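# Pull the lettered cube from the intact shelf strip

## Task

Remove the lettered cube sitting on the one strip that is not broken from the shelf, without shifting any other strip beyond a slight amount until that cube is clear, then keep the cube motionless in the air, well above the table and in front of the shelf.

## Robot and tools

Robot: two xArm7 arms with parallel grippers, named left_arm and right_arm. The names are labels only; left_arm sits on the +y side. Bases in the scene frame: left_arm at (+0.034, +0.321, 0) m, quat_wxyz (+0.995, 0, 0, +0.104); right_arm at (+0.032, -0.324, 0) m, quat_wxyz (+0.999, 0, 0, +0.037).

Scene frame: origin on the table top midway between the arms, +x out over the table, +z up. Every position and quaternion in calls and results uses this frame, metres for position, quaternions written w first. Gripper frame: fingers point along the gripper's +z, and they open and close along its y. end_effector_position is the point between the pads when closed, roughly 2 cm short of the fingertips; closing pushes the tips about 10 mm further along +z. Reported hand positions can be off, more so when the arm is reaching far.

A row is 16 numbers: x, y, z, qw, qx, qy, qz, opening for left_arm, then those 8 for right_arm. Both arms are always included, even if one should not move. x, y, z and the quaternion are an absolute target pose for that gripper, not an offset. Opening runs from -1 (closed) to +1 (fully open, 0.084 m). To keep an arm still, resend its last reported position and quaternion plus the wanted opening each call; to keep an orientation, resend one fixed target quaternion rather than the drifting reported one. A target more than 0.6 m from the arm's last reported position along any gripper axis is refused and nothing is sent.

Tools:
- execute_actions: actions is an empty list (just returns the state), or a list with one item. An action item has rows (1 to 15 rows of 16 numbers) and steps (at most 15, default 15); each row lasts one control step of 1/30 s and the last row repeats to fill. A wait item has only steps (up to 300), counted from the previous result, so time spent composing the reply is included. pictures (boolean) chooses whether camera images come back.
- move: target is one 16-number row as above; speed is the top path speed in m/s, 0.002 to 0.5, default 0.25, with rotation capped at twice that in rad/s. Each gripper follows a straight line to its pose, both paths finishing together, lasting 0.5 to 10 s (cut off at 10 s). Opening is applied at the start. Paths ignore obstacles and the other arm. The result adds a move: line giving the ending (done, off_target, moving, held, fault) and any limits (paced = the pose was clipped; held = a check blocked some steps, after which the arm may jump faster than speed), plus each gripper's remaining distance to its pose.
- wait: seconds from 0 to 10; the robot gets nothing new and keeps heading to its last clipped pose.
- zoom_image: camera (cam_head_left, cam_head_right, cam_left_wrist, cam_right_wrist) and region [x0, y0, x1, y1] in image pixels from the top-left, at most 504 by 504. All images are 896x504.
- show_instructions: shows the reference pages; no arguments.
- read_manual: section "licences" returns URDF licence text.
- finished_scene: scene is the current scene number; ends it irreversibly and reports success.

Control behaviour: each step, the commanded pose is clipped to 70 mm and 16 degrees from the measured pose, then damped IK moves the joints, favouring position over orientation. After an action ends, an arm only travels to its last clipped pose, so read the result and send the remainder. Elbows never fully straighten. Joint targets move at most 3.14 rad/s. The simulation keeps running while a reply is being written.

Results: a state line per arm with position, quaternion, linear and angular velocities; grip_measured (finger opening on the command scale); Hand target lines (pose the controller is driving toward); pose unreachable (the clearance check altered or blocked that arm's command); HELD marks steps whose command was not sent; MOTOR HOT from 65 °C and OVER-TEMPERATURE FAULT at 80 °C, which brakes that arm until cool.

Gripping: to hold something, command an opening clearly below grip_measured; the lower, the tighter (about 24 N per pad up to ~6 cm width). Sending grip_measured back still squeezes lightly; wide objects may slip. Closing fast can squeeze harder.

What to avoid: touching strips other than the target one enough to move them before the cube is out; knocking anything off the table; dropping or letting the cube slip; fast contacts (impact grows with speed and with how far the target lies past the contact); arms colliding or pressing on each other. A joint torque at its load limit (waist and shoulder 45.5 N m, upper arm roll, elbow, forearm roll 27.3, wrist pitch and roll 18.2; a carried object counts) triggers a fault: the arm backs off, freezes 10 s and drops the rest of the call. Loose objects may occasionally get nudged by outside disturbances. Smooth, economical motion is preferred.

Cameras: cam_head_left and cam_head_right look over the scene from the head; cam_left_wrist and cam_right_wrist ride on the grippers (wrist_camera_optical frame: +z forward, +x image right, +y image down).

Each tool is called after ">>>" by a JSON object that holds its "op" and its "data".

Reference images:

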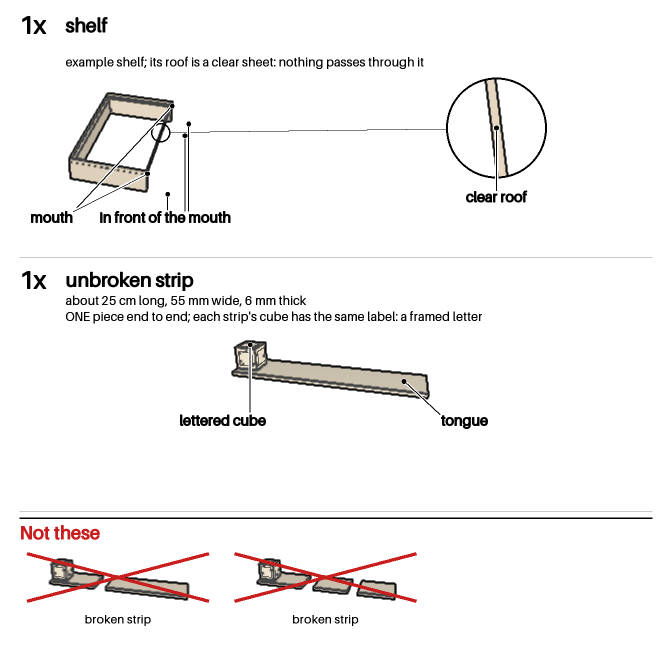

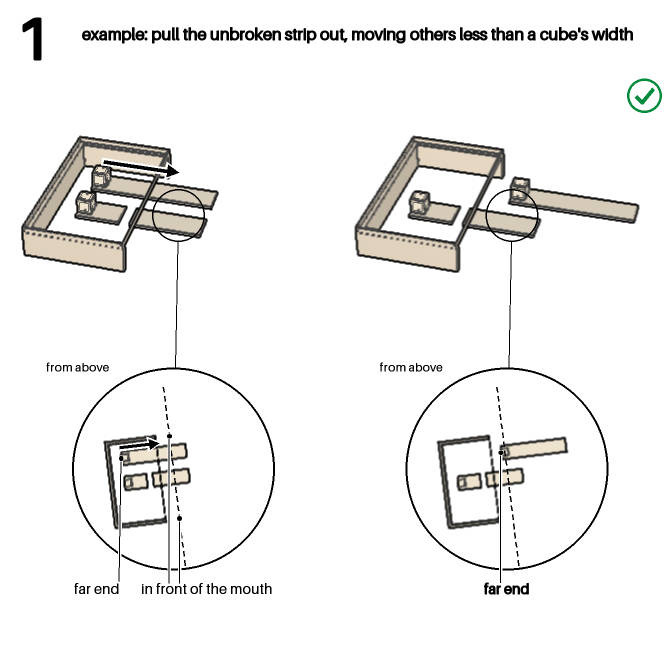

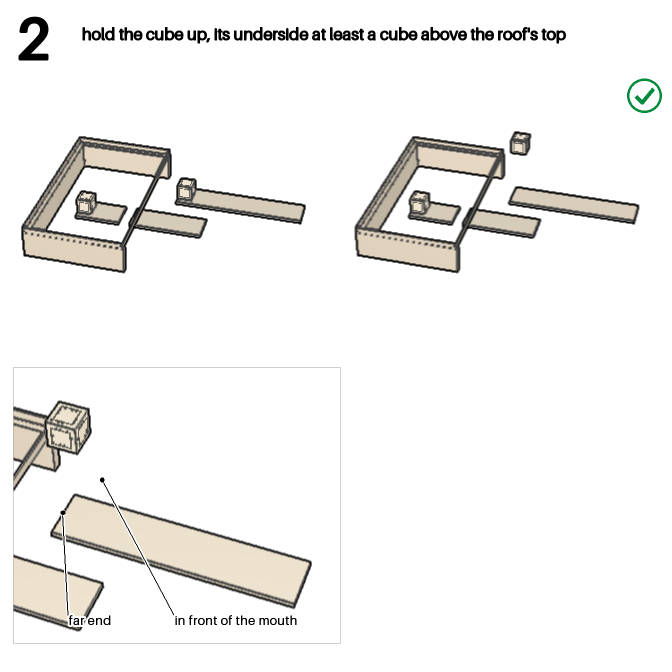

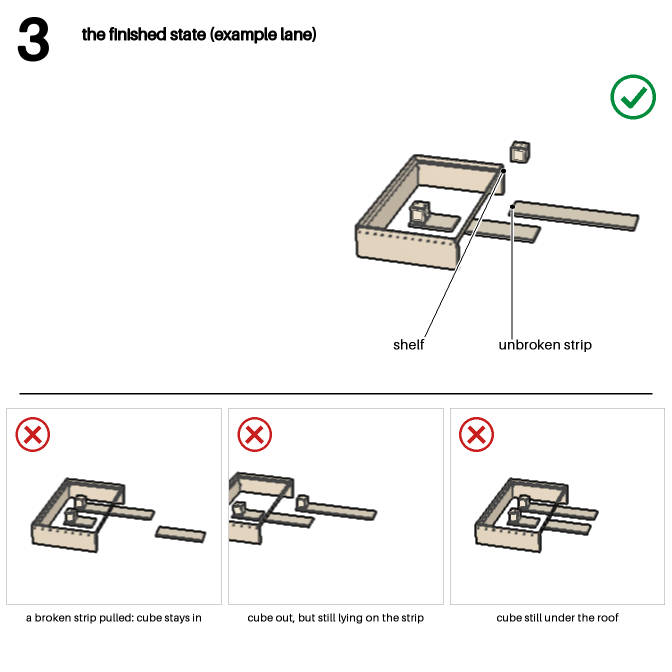

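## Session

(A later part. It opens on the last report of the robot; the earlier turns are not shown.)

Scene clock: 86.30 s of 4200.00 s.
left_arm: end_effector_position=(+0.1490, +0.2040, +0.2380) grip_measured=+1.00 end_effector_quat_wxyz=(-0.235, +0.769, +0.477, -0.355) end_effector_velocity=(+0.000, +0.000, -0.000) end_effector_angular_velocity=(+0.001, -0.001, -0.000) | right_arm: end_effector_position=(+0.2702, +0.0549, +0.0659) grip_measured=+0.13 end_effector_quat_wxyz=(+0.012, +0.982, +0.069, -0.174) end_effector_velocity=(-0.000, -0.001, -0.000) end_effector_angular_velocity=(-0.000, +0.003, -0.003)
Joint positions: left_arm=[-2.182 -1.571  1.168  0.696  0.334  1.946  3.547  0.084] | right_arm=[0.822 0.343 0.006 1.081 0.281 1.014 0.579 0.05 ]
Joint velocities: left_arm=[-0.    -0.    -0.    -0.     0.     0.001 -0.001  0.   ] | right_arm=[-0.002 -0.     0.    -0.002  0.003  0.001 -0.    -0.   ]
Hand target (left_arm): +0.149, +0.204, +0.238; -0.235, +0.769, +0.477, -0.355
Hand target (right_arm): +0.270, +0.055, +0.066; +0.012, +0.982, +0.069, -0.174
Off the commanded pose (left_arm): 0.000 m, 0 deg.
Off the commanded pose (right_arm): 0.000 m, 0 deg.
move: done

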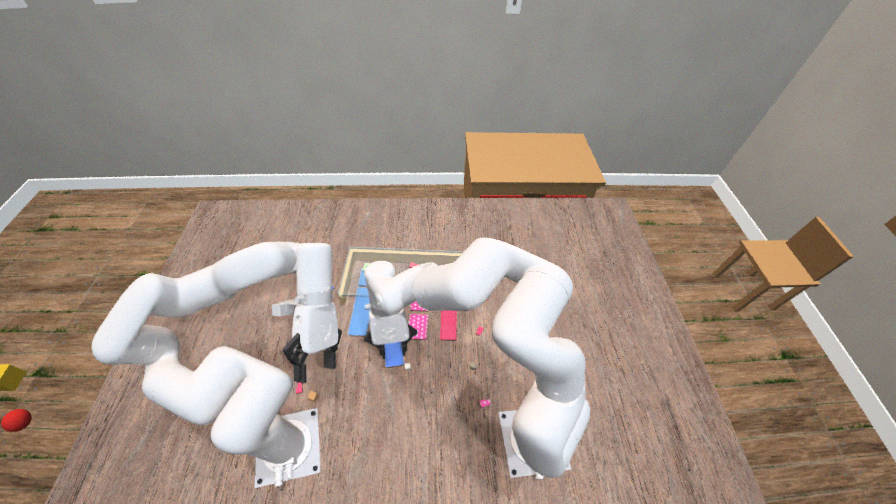

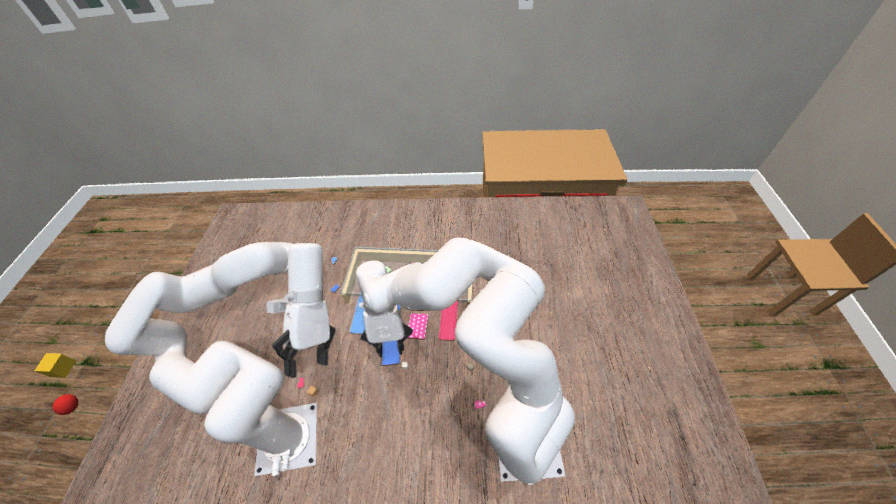

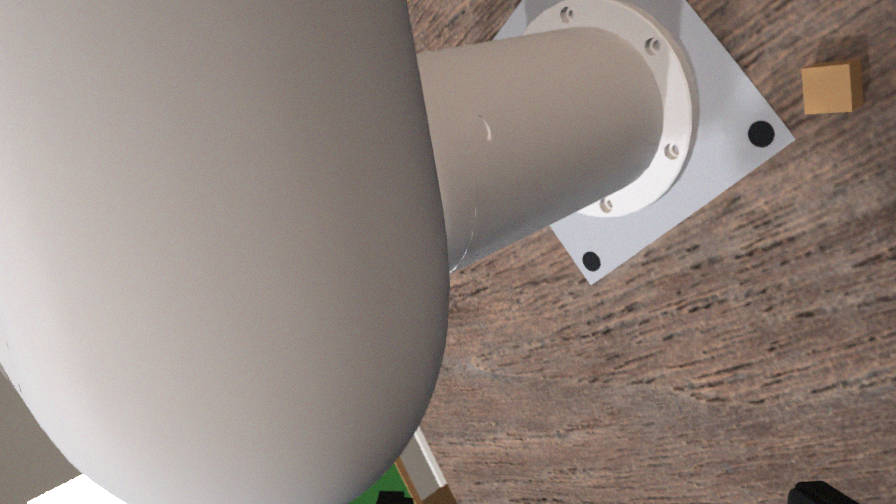

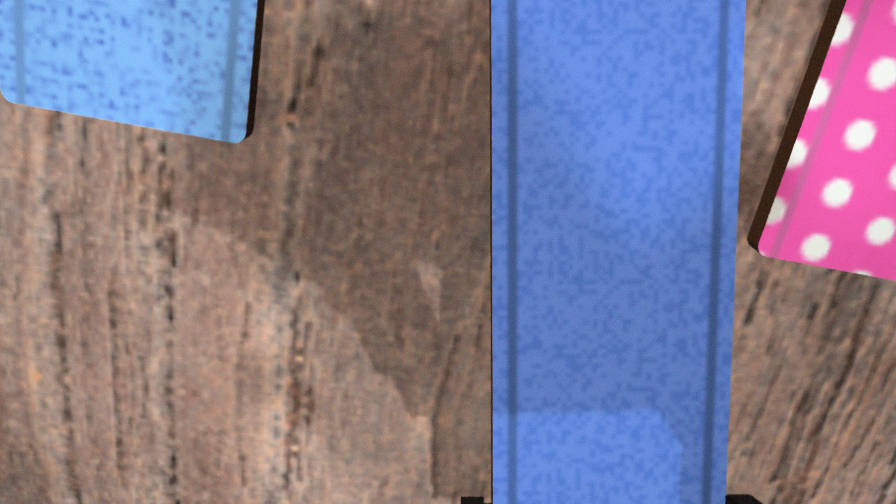

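>>> {"op": "move", "data": {"target": [0.149,0.204,0.238,-0.235,0.768,0.477,-0.355,1,0.25,0.06,0.04,0.005,0.995,0.07,-0.07,-1], "speed": 0.04}}

>>> {"op": "move", "data": {"target": [0.149,0.204,0.238,-0.235,0.768,0.477,-0.355,1,0.25,0.06,0.027,0.005,0.995,0.07,-0.07,-1], "speed": 0.02}}

>>> {"op": "move", "data": {"target": [0.149,0.204,0.238,-0.235,0.768,0.477,-0.355,1,0.25,0.06,0.027,0.005,0.995,0.07,-0.07,0.8]}}

>>> {"op": "move", "data": {"target": [0.149,0.204,0.238,-0.235,0.768,0.477,-0.355,1,0.33,0.03,0.45,0,1,0,0,0.8]}}

Scene clock: 95.53 s of 4200.00 s.
left_arm: end_effector_position=(+0.1490, +0.2040, +0.2380) grip_measured=+1.00 end_effector_quat_wxyz=(-0.235, +0.769, +0.477, -0.355) end_effector_velocity=(-0.000, +0.000, -0.000) end_effector_angular_velocity=(+0.001, +0.001, -0.000) | right_arm: end_effector_position=(+0.2500, +0.0601, +0.0399) grip_measured=+0.13 end_effector_quat_wxyz=(+0.005, +0.995, +0.070, -0.070) end_effector_velocity=(+0.002, +0.000, +0.000) end_effector_angular_velocity=(+0.003, -0.009, -0.006)
Joint positions: left_arm=[-2.182 -1.571  1.168  0.696  0.334  1.946  3.547  0.084] | right_arm=[0.938 0.278 0.003 0.883 0.166 0.703 0.743 0.05 ]
Joint velocities: left_arm=[-0.     0.001  0.001 -0.    -0.     0.    -0.     0.   ] | right_arm=[ 0.002 -0.001 -0.004 -0.003 -0.005 -0.01   0.008  0.   ]
Hand target (left_arm): +0.149, +0.204, +0.238; -0.235, +0.769, +0.477, -0.355
Hand target (right_arm): +0.250, +0.060, +0.040; +0.005, +0.995, +0.070, -0.070
Off the commanded pose (left_arm): 0.000 m, 0 deg.
Off the commanded pose (right_arm): 0.000 m, 0 deg.
After step 90, 3.37 s passed at rest.
move: done

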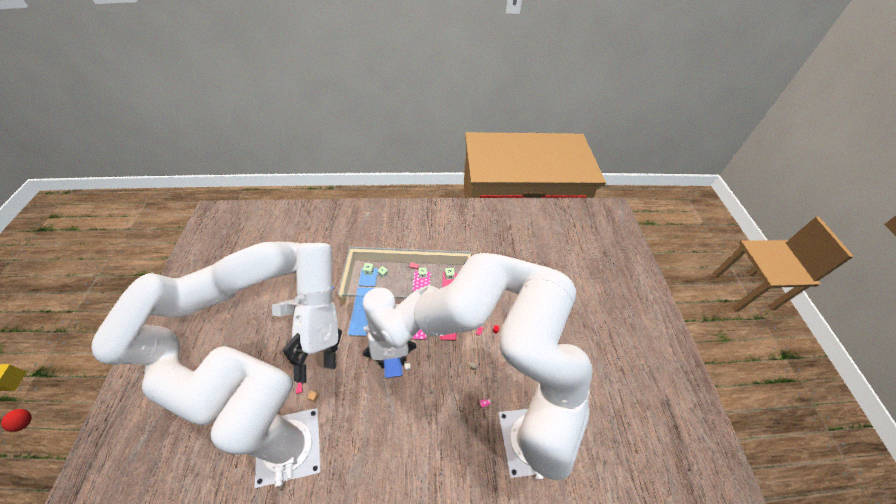

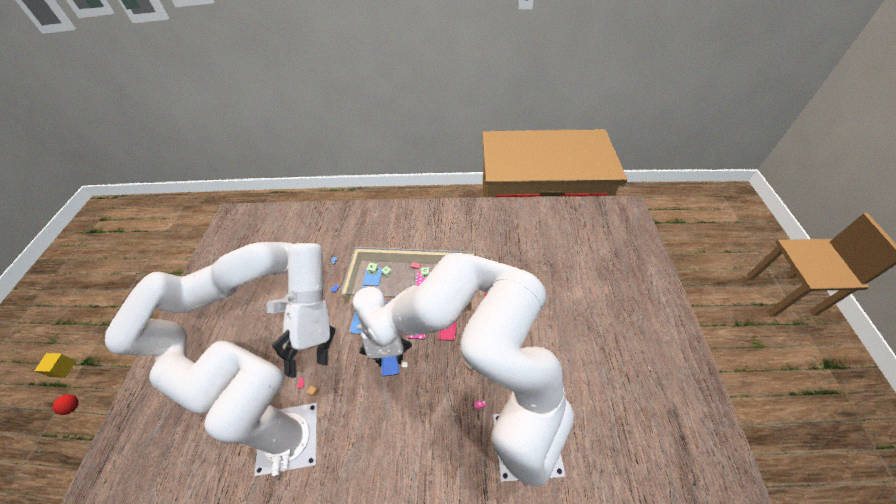

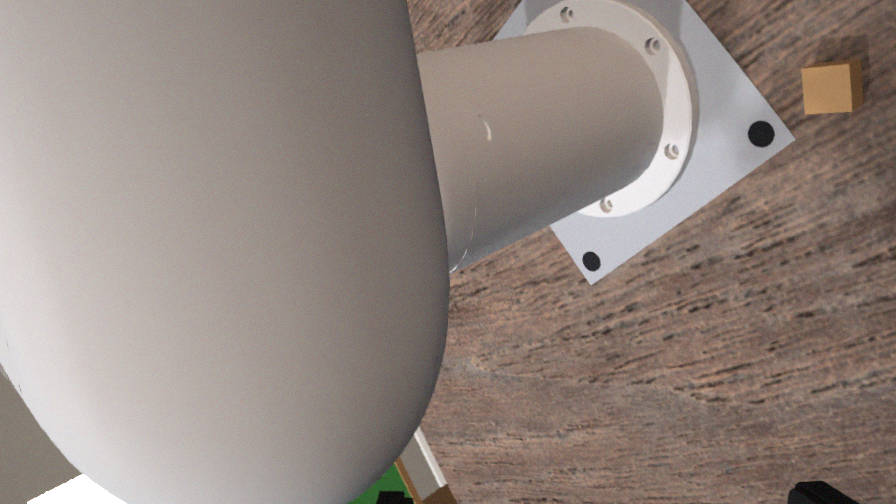

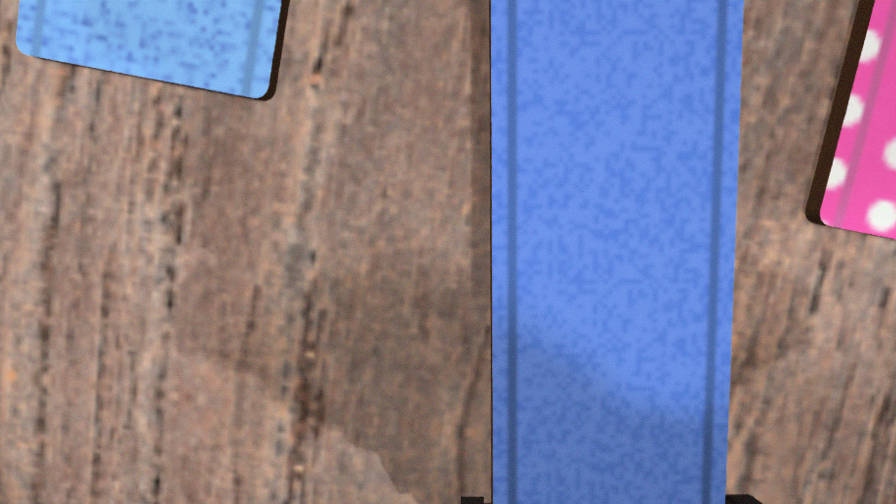

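Scene clock: 96.43 s of 4200.00 s.
left_arm: end_effector_position=(+0.1490, +0.2040, +0.2380) grip_measured=+1.00 end_effector_quat_wxyz=(-0.235, +0.769, +0.477, -0.355) end_effector_velocity=(+0.000, -0.000, +0.000) end_effector_angular_velocity=(-0.001, +0.001, +0.002) | right_arm: end_effector_position=(+0.2500, +0.0601, +0.0271) grip_measured=+0.13 end_effector_quat_wxyz=(+0.005, +0.995, +0.070, -0.070) end_effector_velocity=(+0.001, +0.001, +0.000) end_effector_angular_velocity=(+0.003, -0.002, -0.001)
Joint positions: left_arm=[-2.182 -1.571  1.168  0.696  0.334  1.946  3.547  0.084] | right_arm=[0.937 0.309 0.005 0.88  0.172 0.669 0.736 0.05 ]
Joint velocities: left_arm=[ 0.001 -0.     0.    -0.    -0.    -0.001  0.    -0.   ] | right_arm=[-0.001  0.001 -0.     0.002  0.    -0.003 -0.     0.   ]
Hand target (left_arm): +0.149, +0.204, +0.238; -0.235, +0.769, +0.477, -0.355
Hand target (right_arm): +0.250, +0.060, +0.027; +0.005, +0.995, +0.070, -0.070
Off the commanded pose (left_arm): 0.000 m, 0 deg.
Off the commanded pose (right_arm): 0.000 m, 0 deg.
move: done

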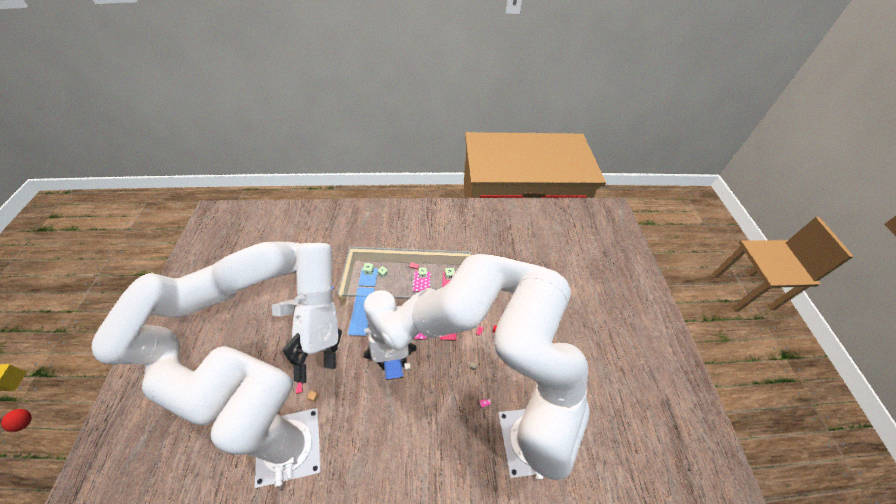

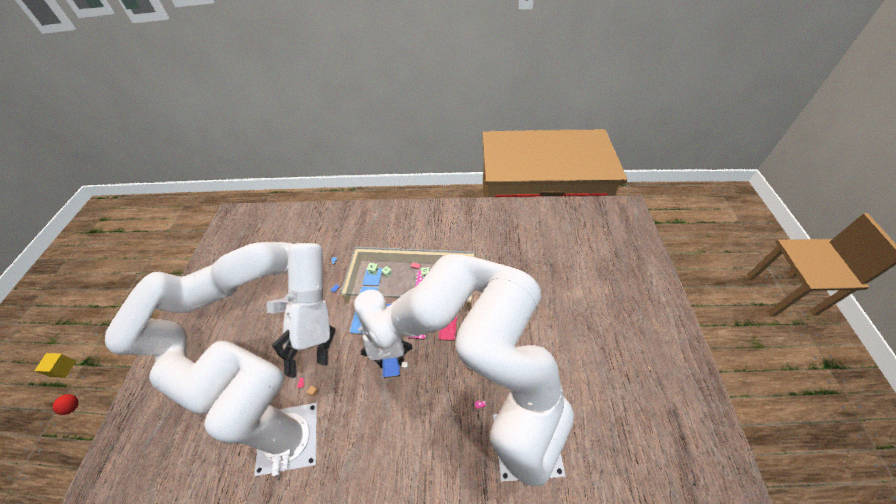

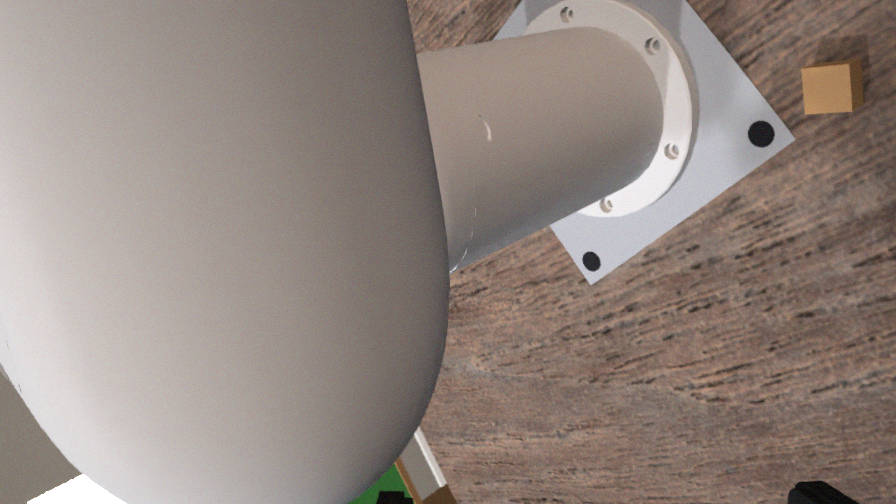

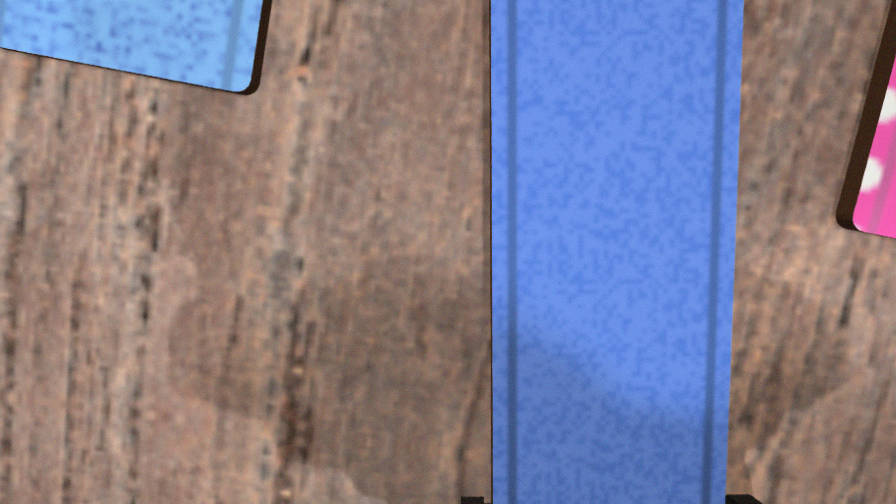

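Scene clock: 97.13 s of 4200.00 s.
left_arm: end_effector_position=(+0.1490, +0.2040, +0.2380) grip_measured=+1.00 end_effector_quat_wxyz=(-0.235, +0.769, +0.477, -0.355) end_effector_velocity=(+0.000, -0.000, +0.000) end_effector_angular_velocity=(-0.001, +0.000, +0.001) | right_arm: end_effector_position=(+0.2500, +0.0600, +0.0270) grip_measured=+0.80 end_effector_quat_wxyz=(+0.005, +0.995, +0.070, -0.070) end_effector_velocity=(+0.000, -0.000, -0.001) end_effector_angular_velocity=(-0.001, +0.000, +0.000)
Joint positions: left_arm=[-2.182 -1.571  1.168  0.696  0.334  1.946  3.547  0.084] | right_arm=[0.937 0.309 0.005 0.88  0.172 0.669 0.736 0.077]
Joint velocities: left_arm=[ 0.    -0.     0.    -0.    -0.    -0.001  0.    -0.   ] | right_arm=[-0.001  0.001  0.    -0.    -0.    -0.    -0.001  0.   ]
Hand target (left_arm): +0.149, +0.204, +0.238; -0.235, +0.769, +0.477, -0.355
Hand target (right_arm): +0.250, +0.060, +0.027; +0.005, +0.995, +0.070, -0.070
Off the commanded pose (left_arm): 0.000 m, 0 deg.
Off the commanded pose (right_arm): 0.000 m, 0 deg.
move: done

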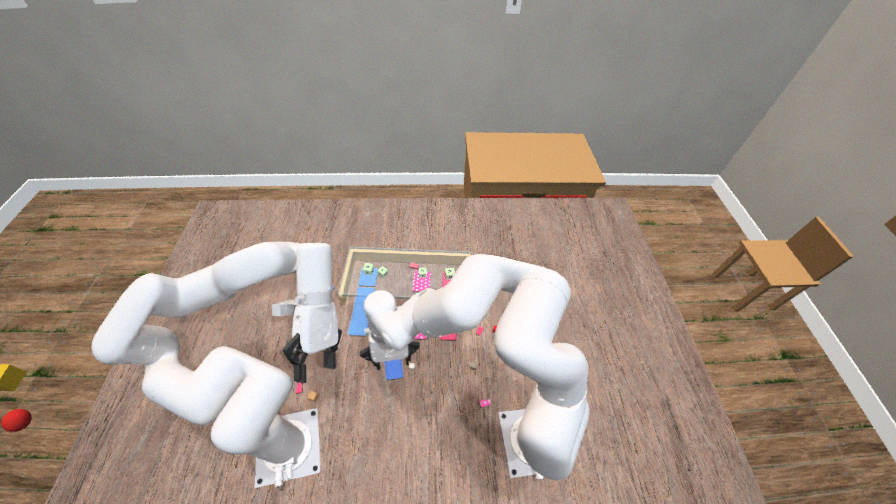

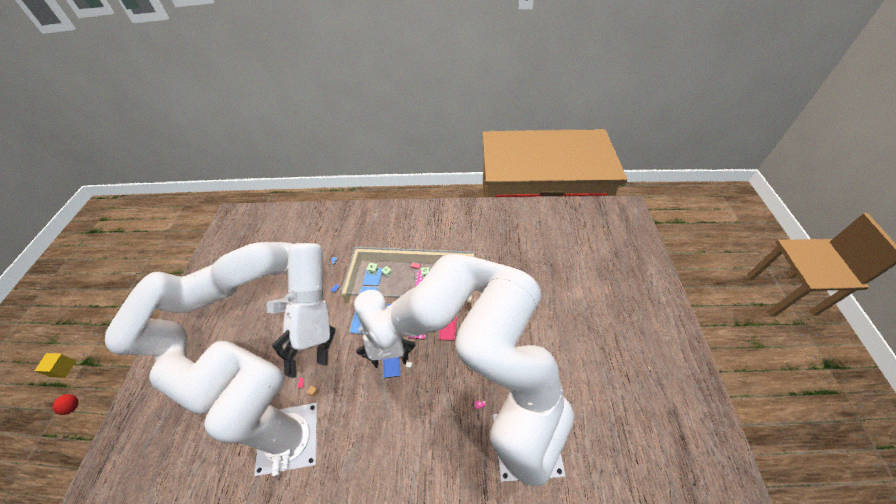

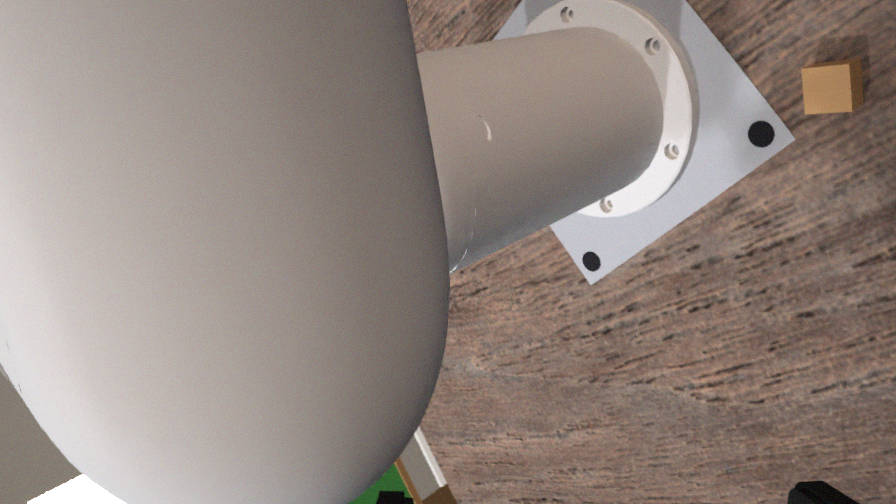

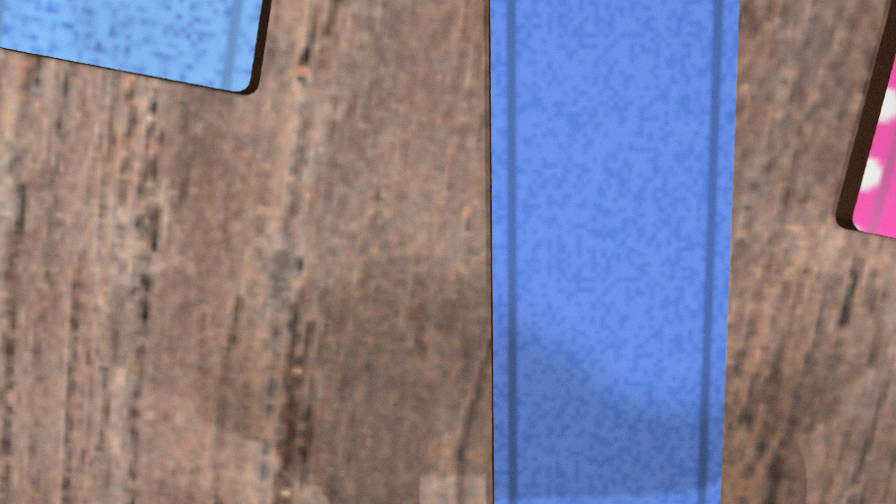

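Scene clock: 99.33 s of 4200.00 s.
left_arm: end_effector_position=(+0.1490, +0.2040, +0.2380) grip_measured=+1.00 end_effector_quat_wxyz=(-0.235, +0.769, +0.477, -0.355) end_effector_velocity=(-0.000, +0.000, +0.000) end_effector_angular_velocity=(-0.001, +0.001, -0.001) | right_arm: end_effector_position=(+0.3289, +0.0282, +0.4494) grip_measured=+0.80 end_effector_quat_wxyz=(+0.001, +1.000, -0.000, +0.000) end_effector_velocity=(+0.001, -0.001, +0.010) end_effector_angular_velocity=(+0.012, -0.008, -0.003)
Joint positions: left_arm=[-2.182 -1.571  1.168  0.696  0.334  1.946  3.547  0.084] | right_arm=[ 0.874  0.042 -0.081  1.811  0.002  1.77   0.868  0.077]
Joint velocities: left_arm=[-0.    -0.001  0.    -0.    -0.001  0.001  0.001 -0.   ] | right_arm=[-0.002 -0.001 -0.002  0.027  0.001  0.013 -0.001  0.   ]
Hand target (left_arm): +0.149, +0.204, +0.238; -0.235, +0.769, +0.477, -0.355
Hand target (right_arm): +0.329, +0.028, +0.450; +0.000, +1.000, -0.000, +0.001
Off the commanded pose (left_arm): 0.000 m, 0 deg.
Off the commanded pose (right_arm): 0.002 m, 0 deg.
move: done

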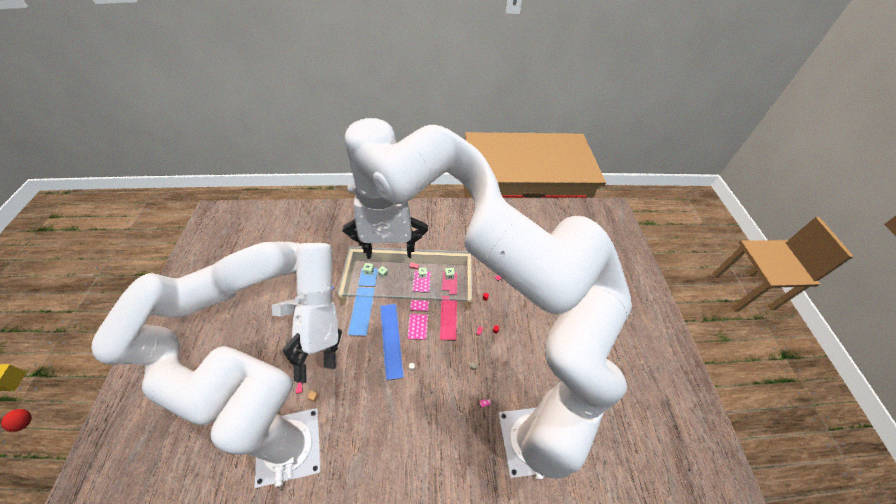

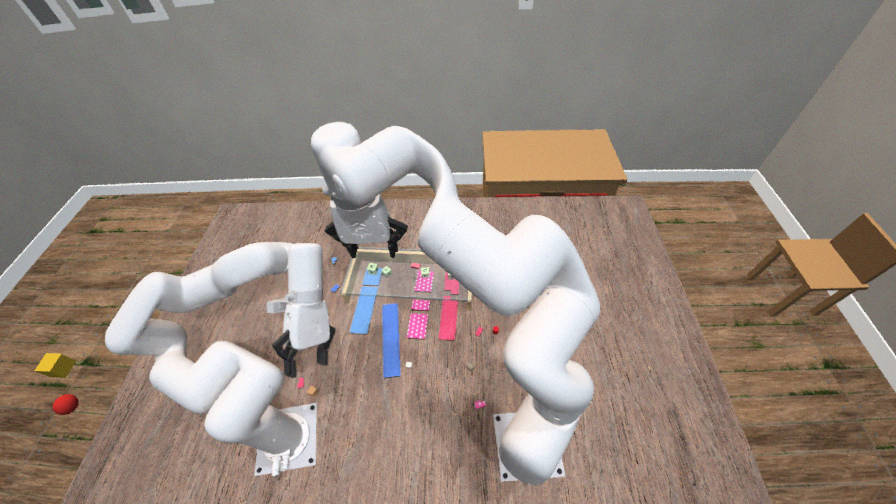

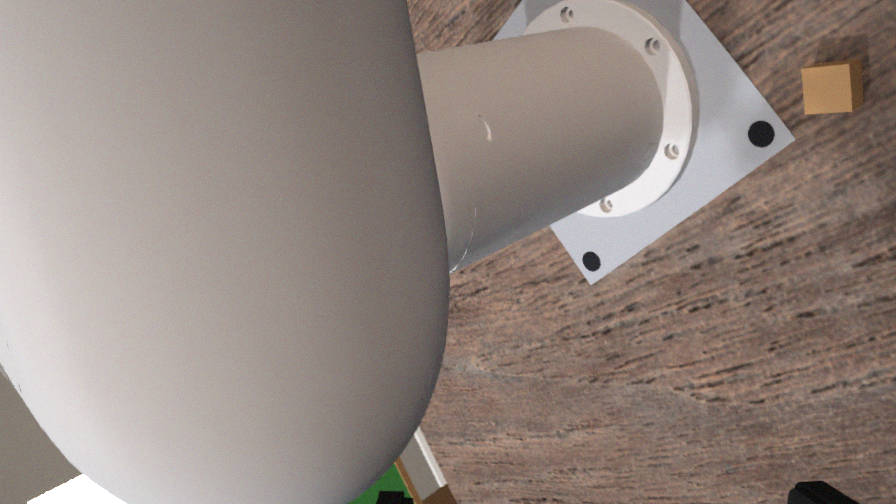

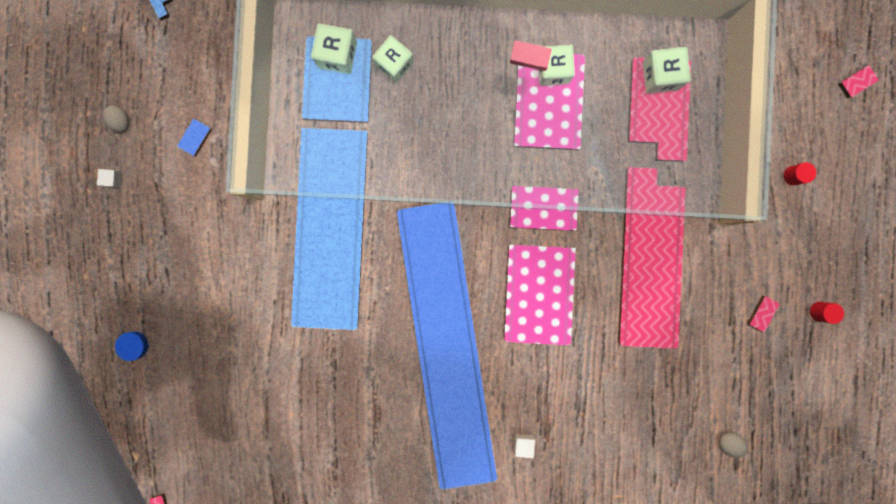

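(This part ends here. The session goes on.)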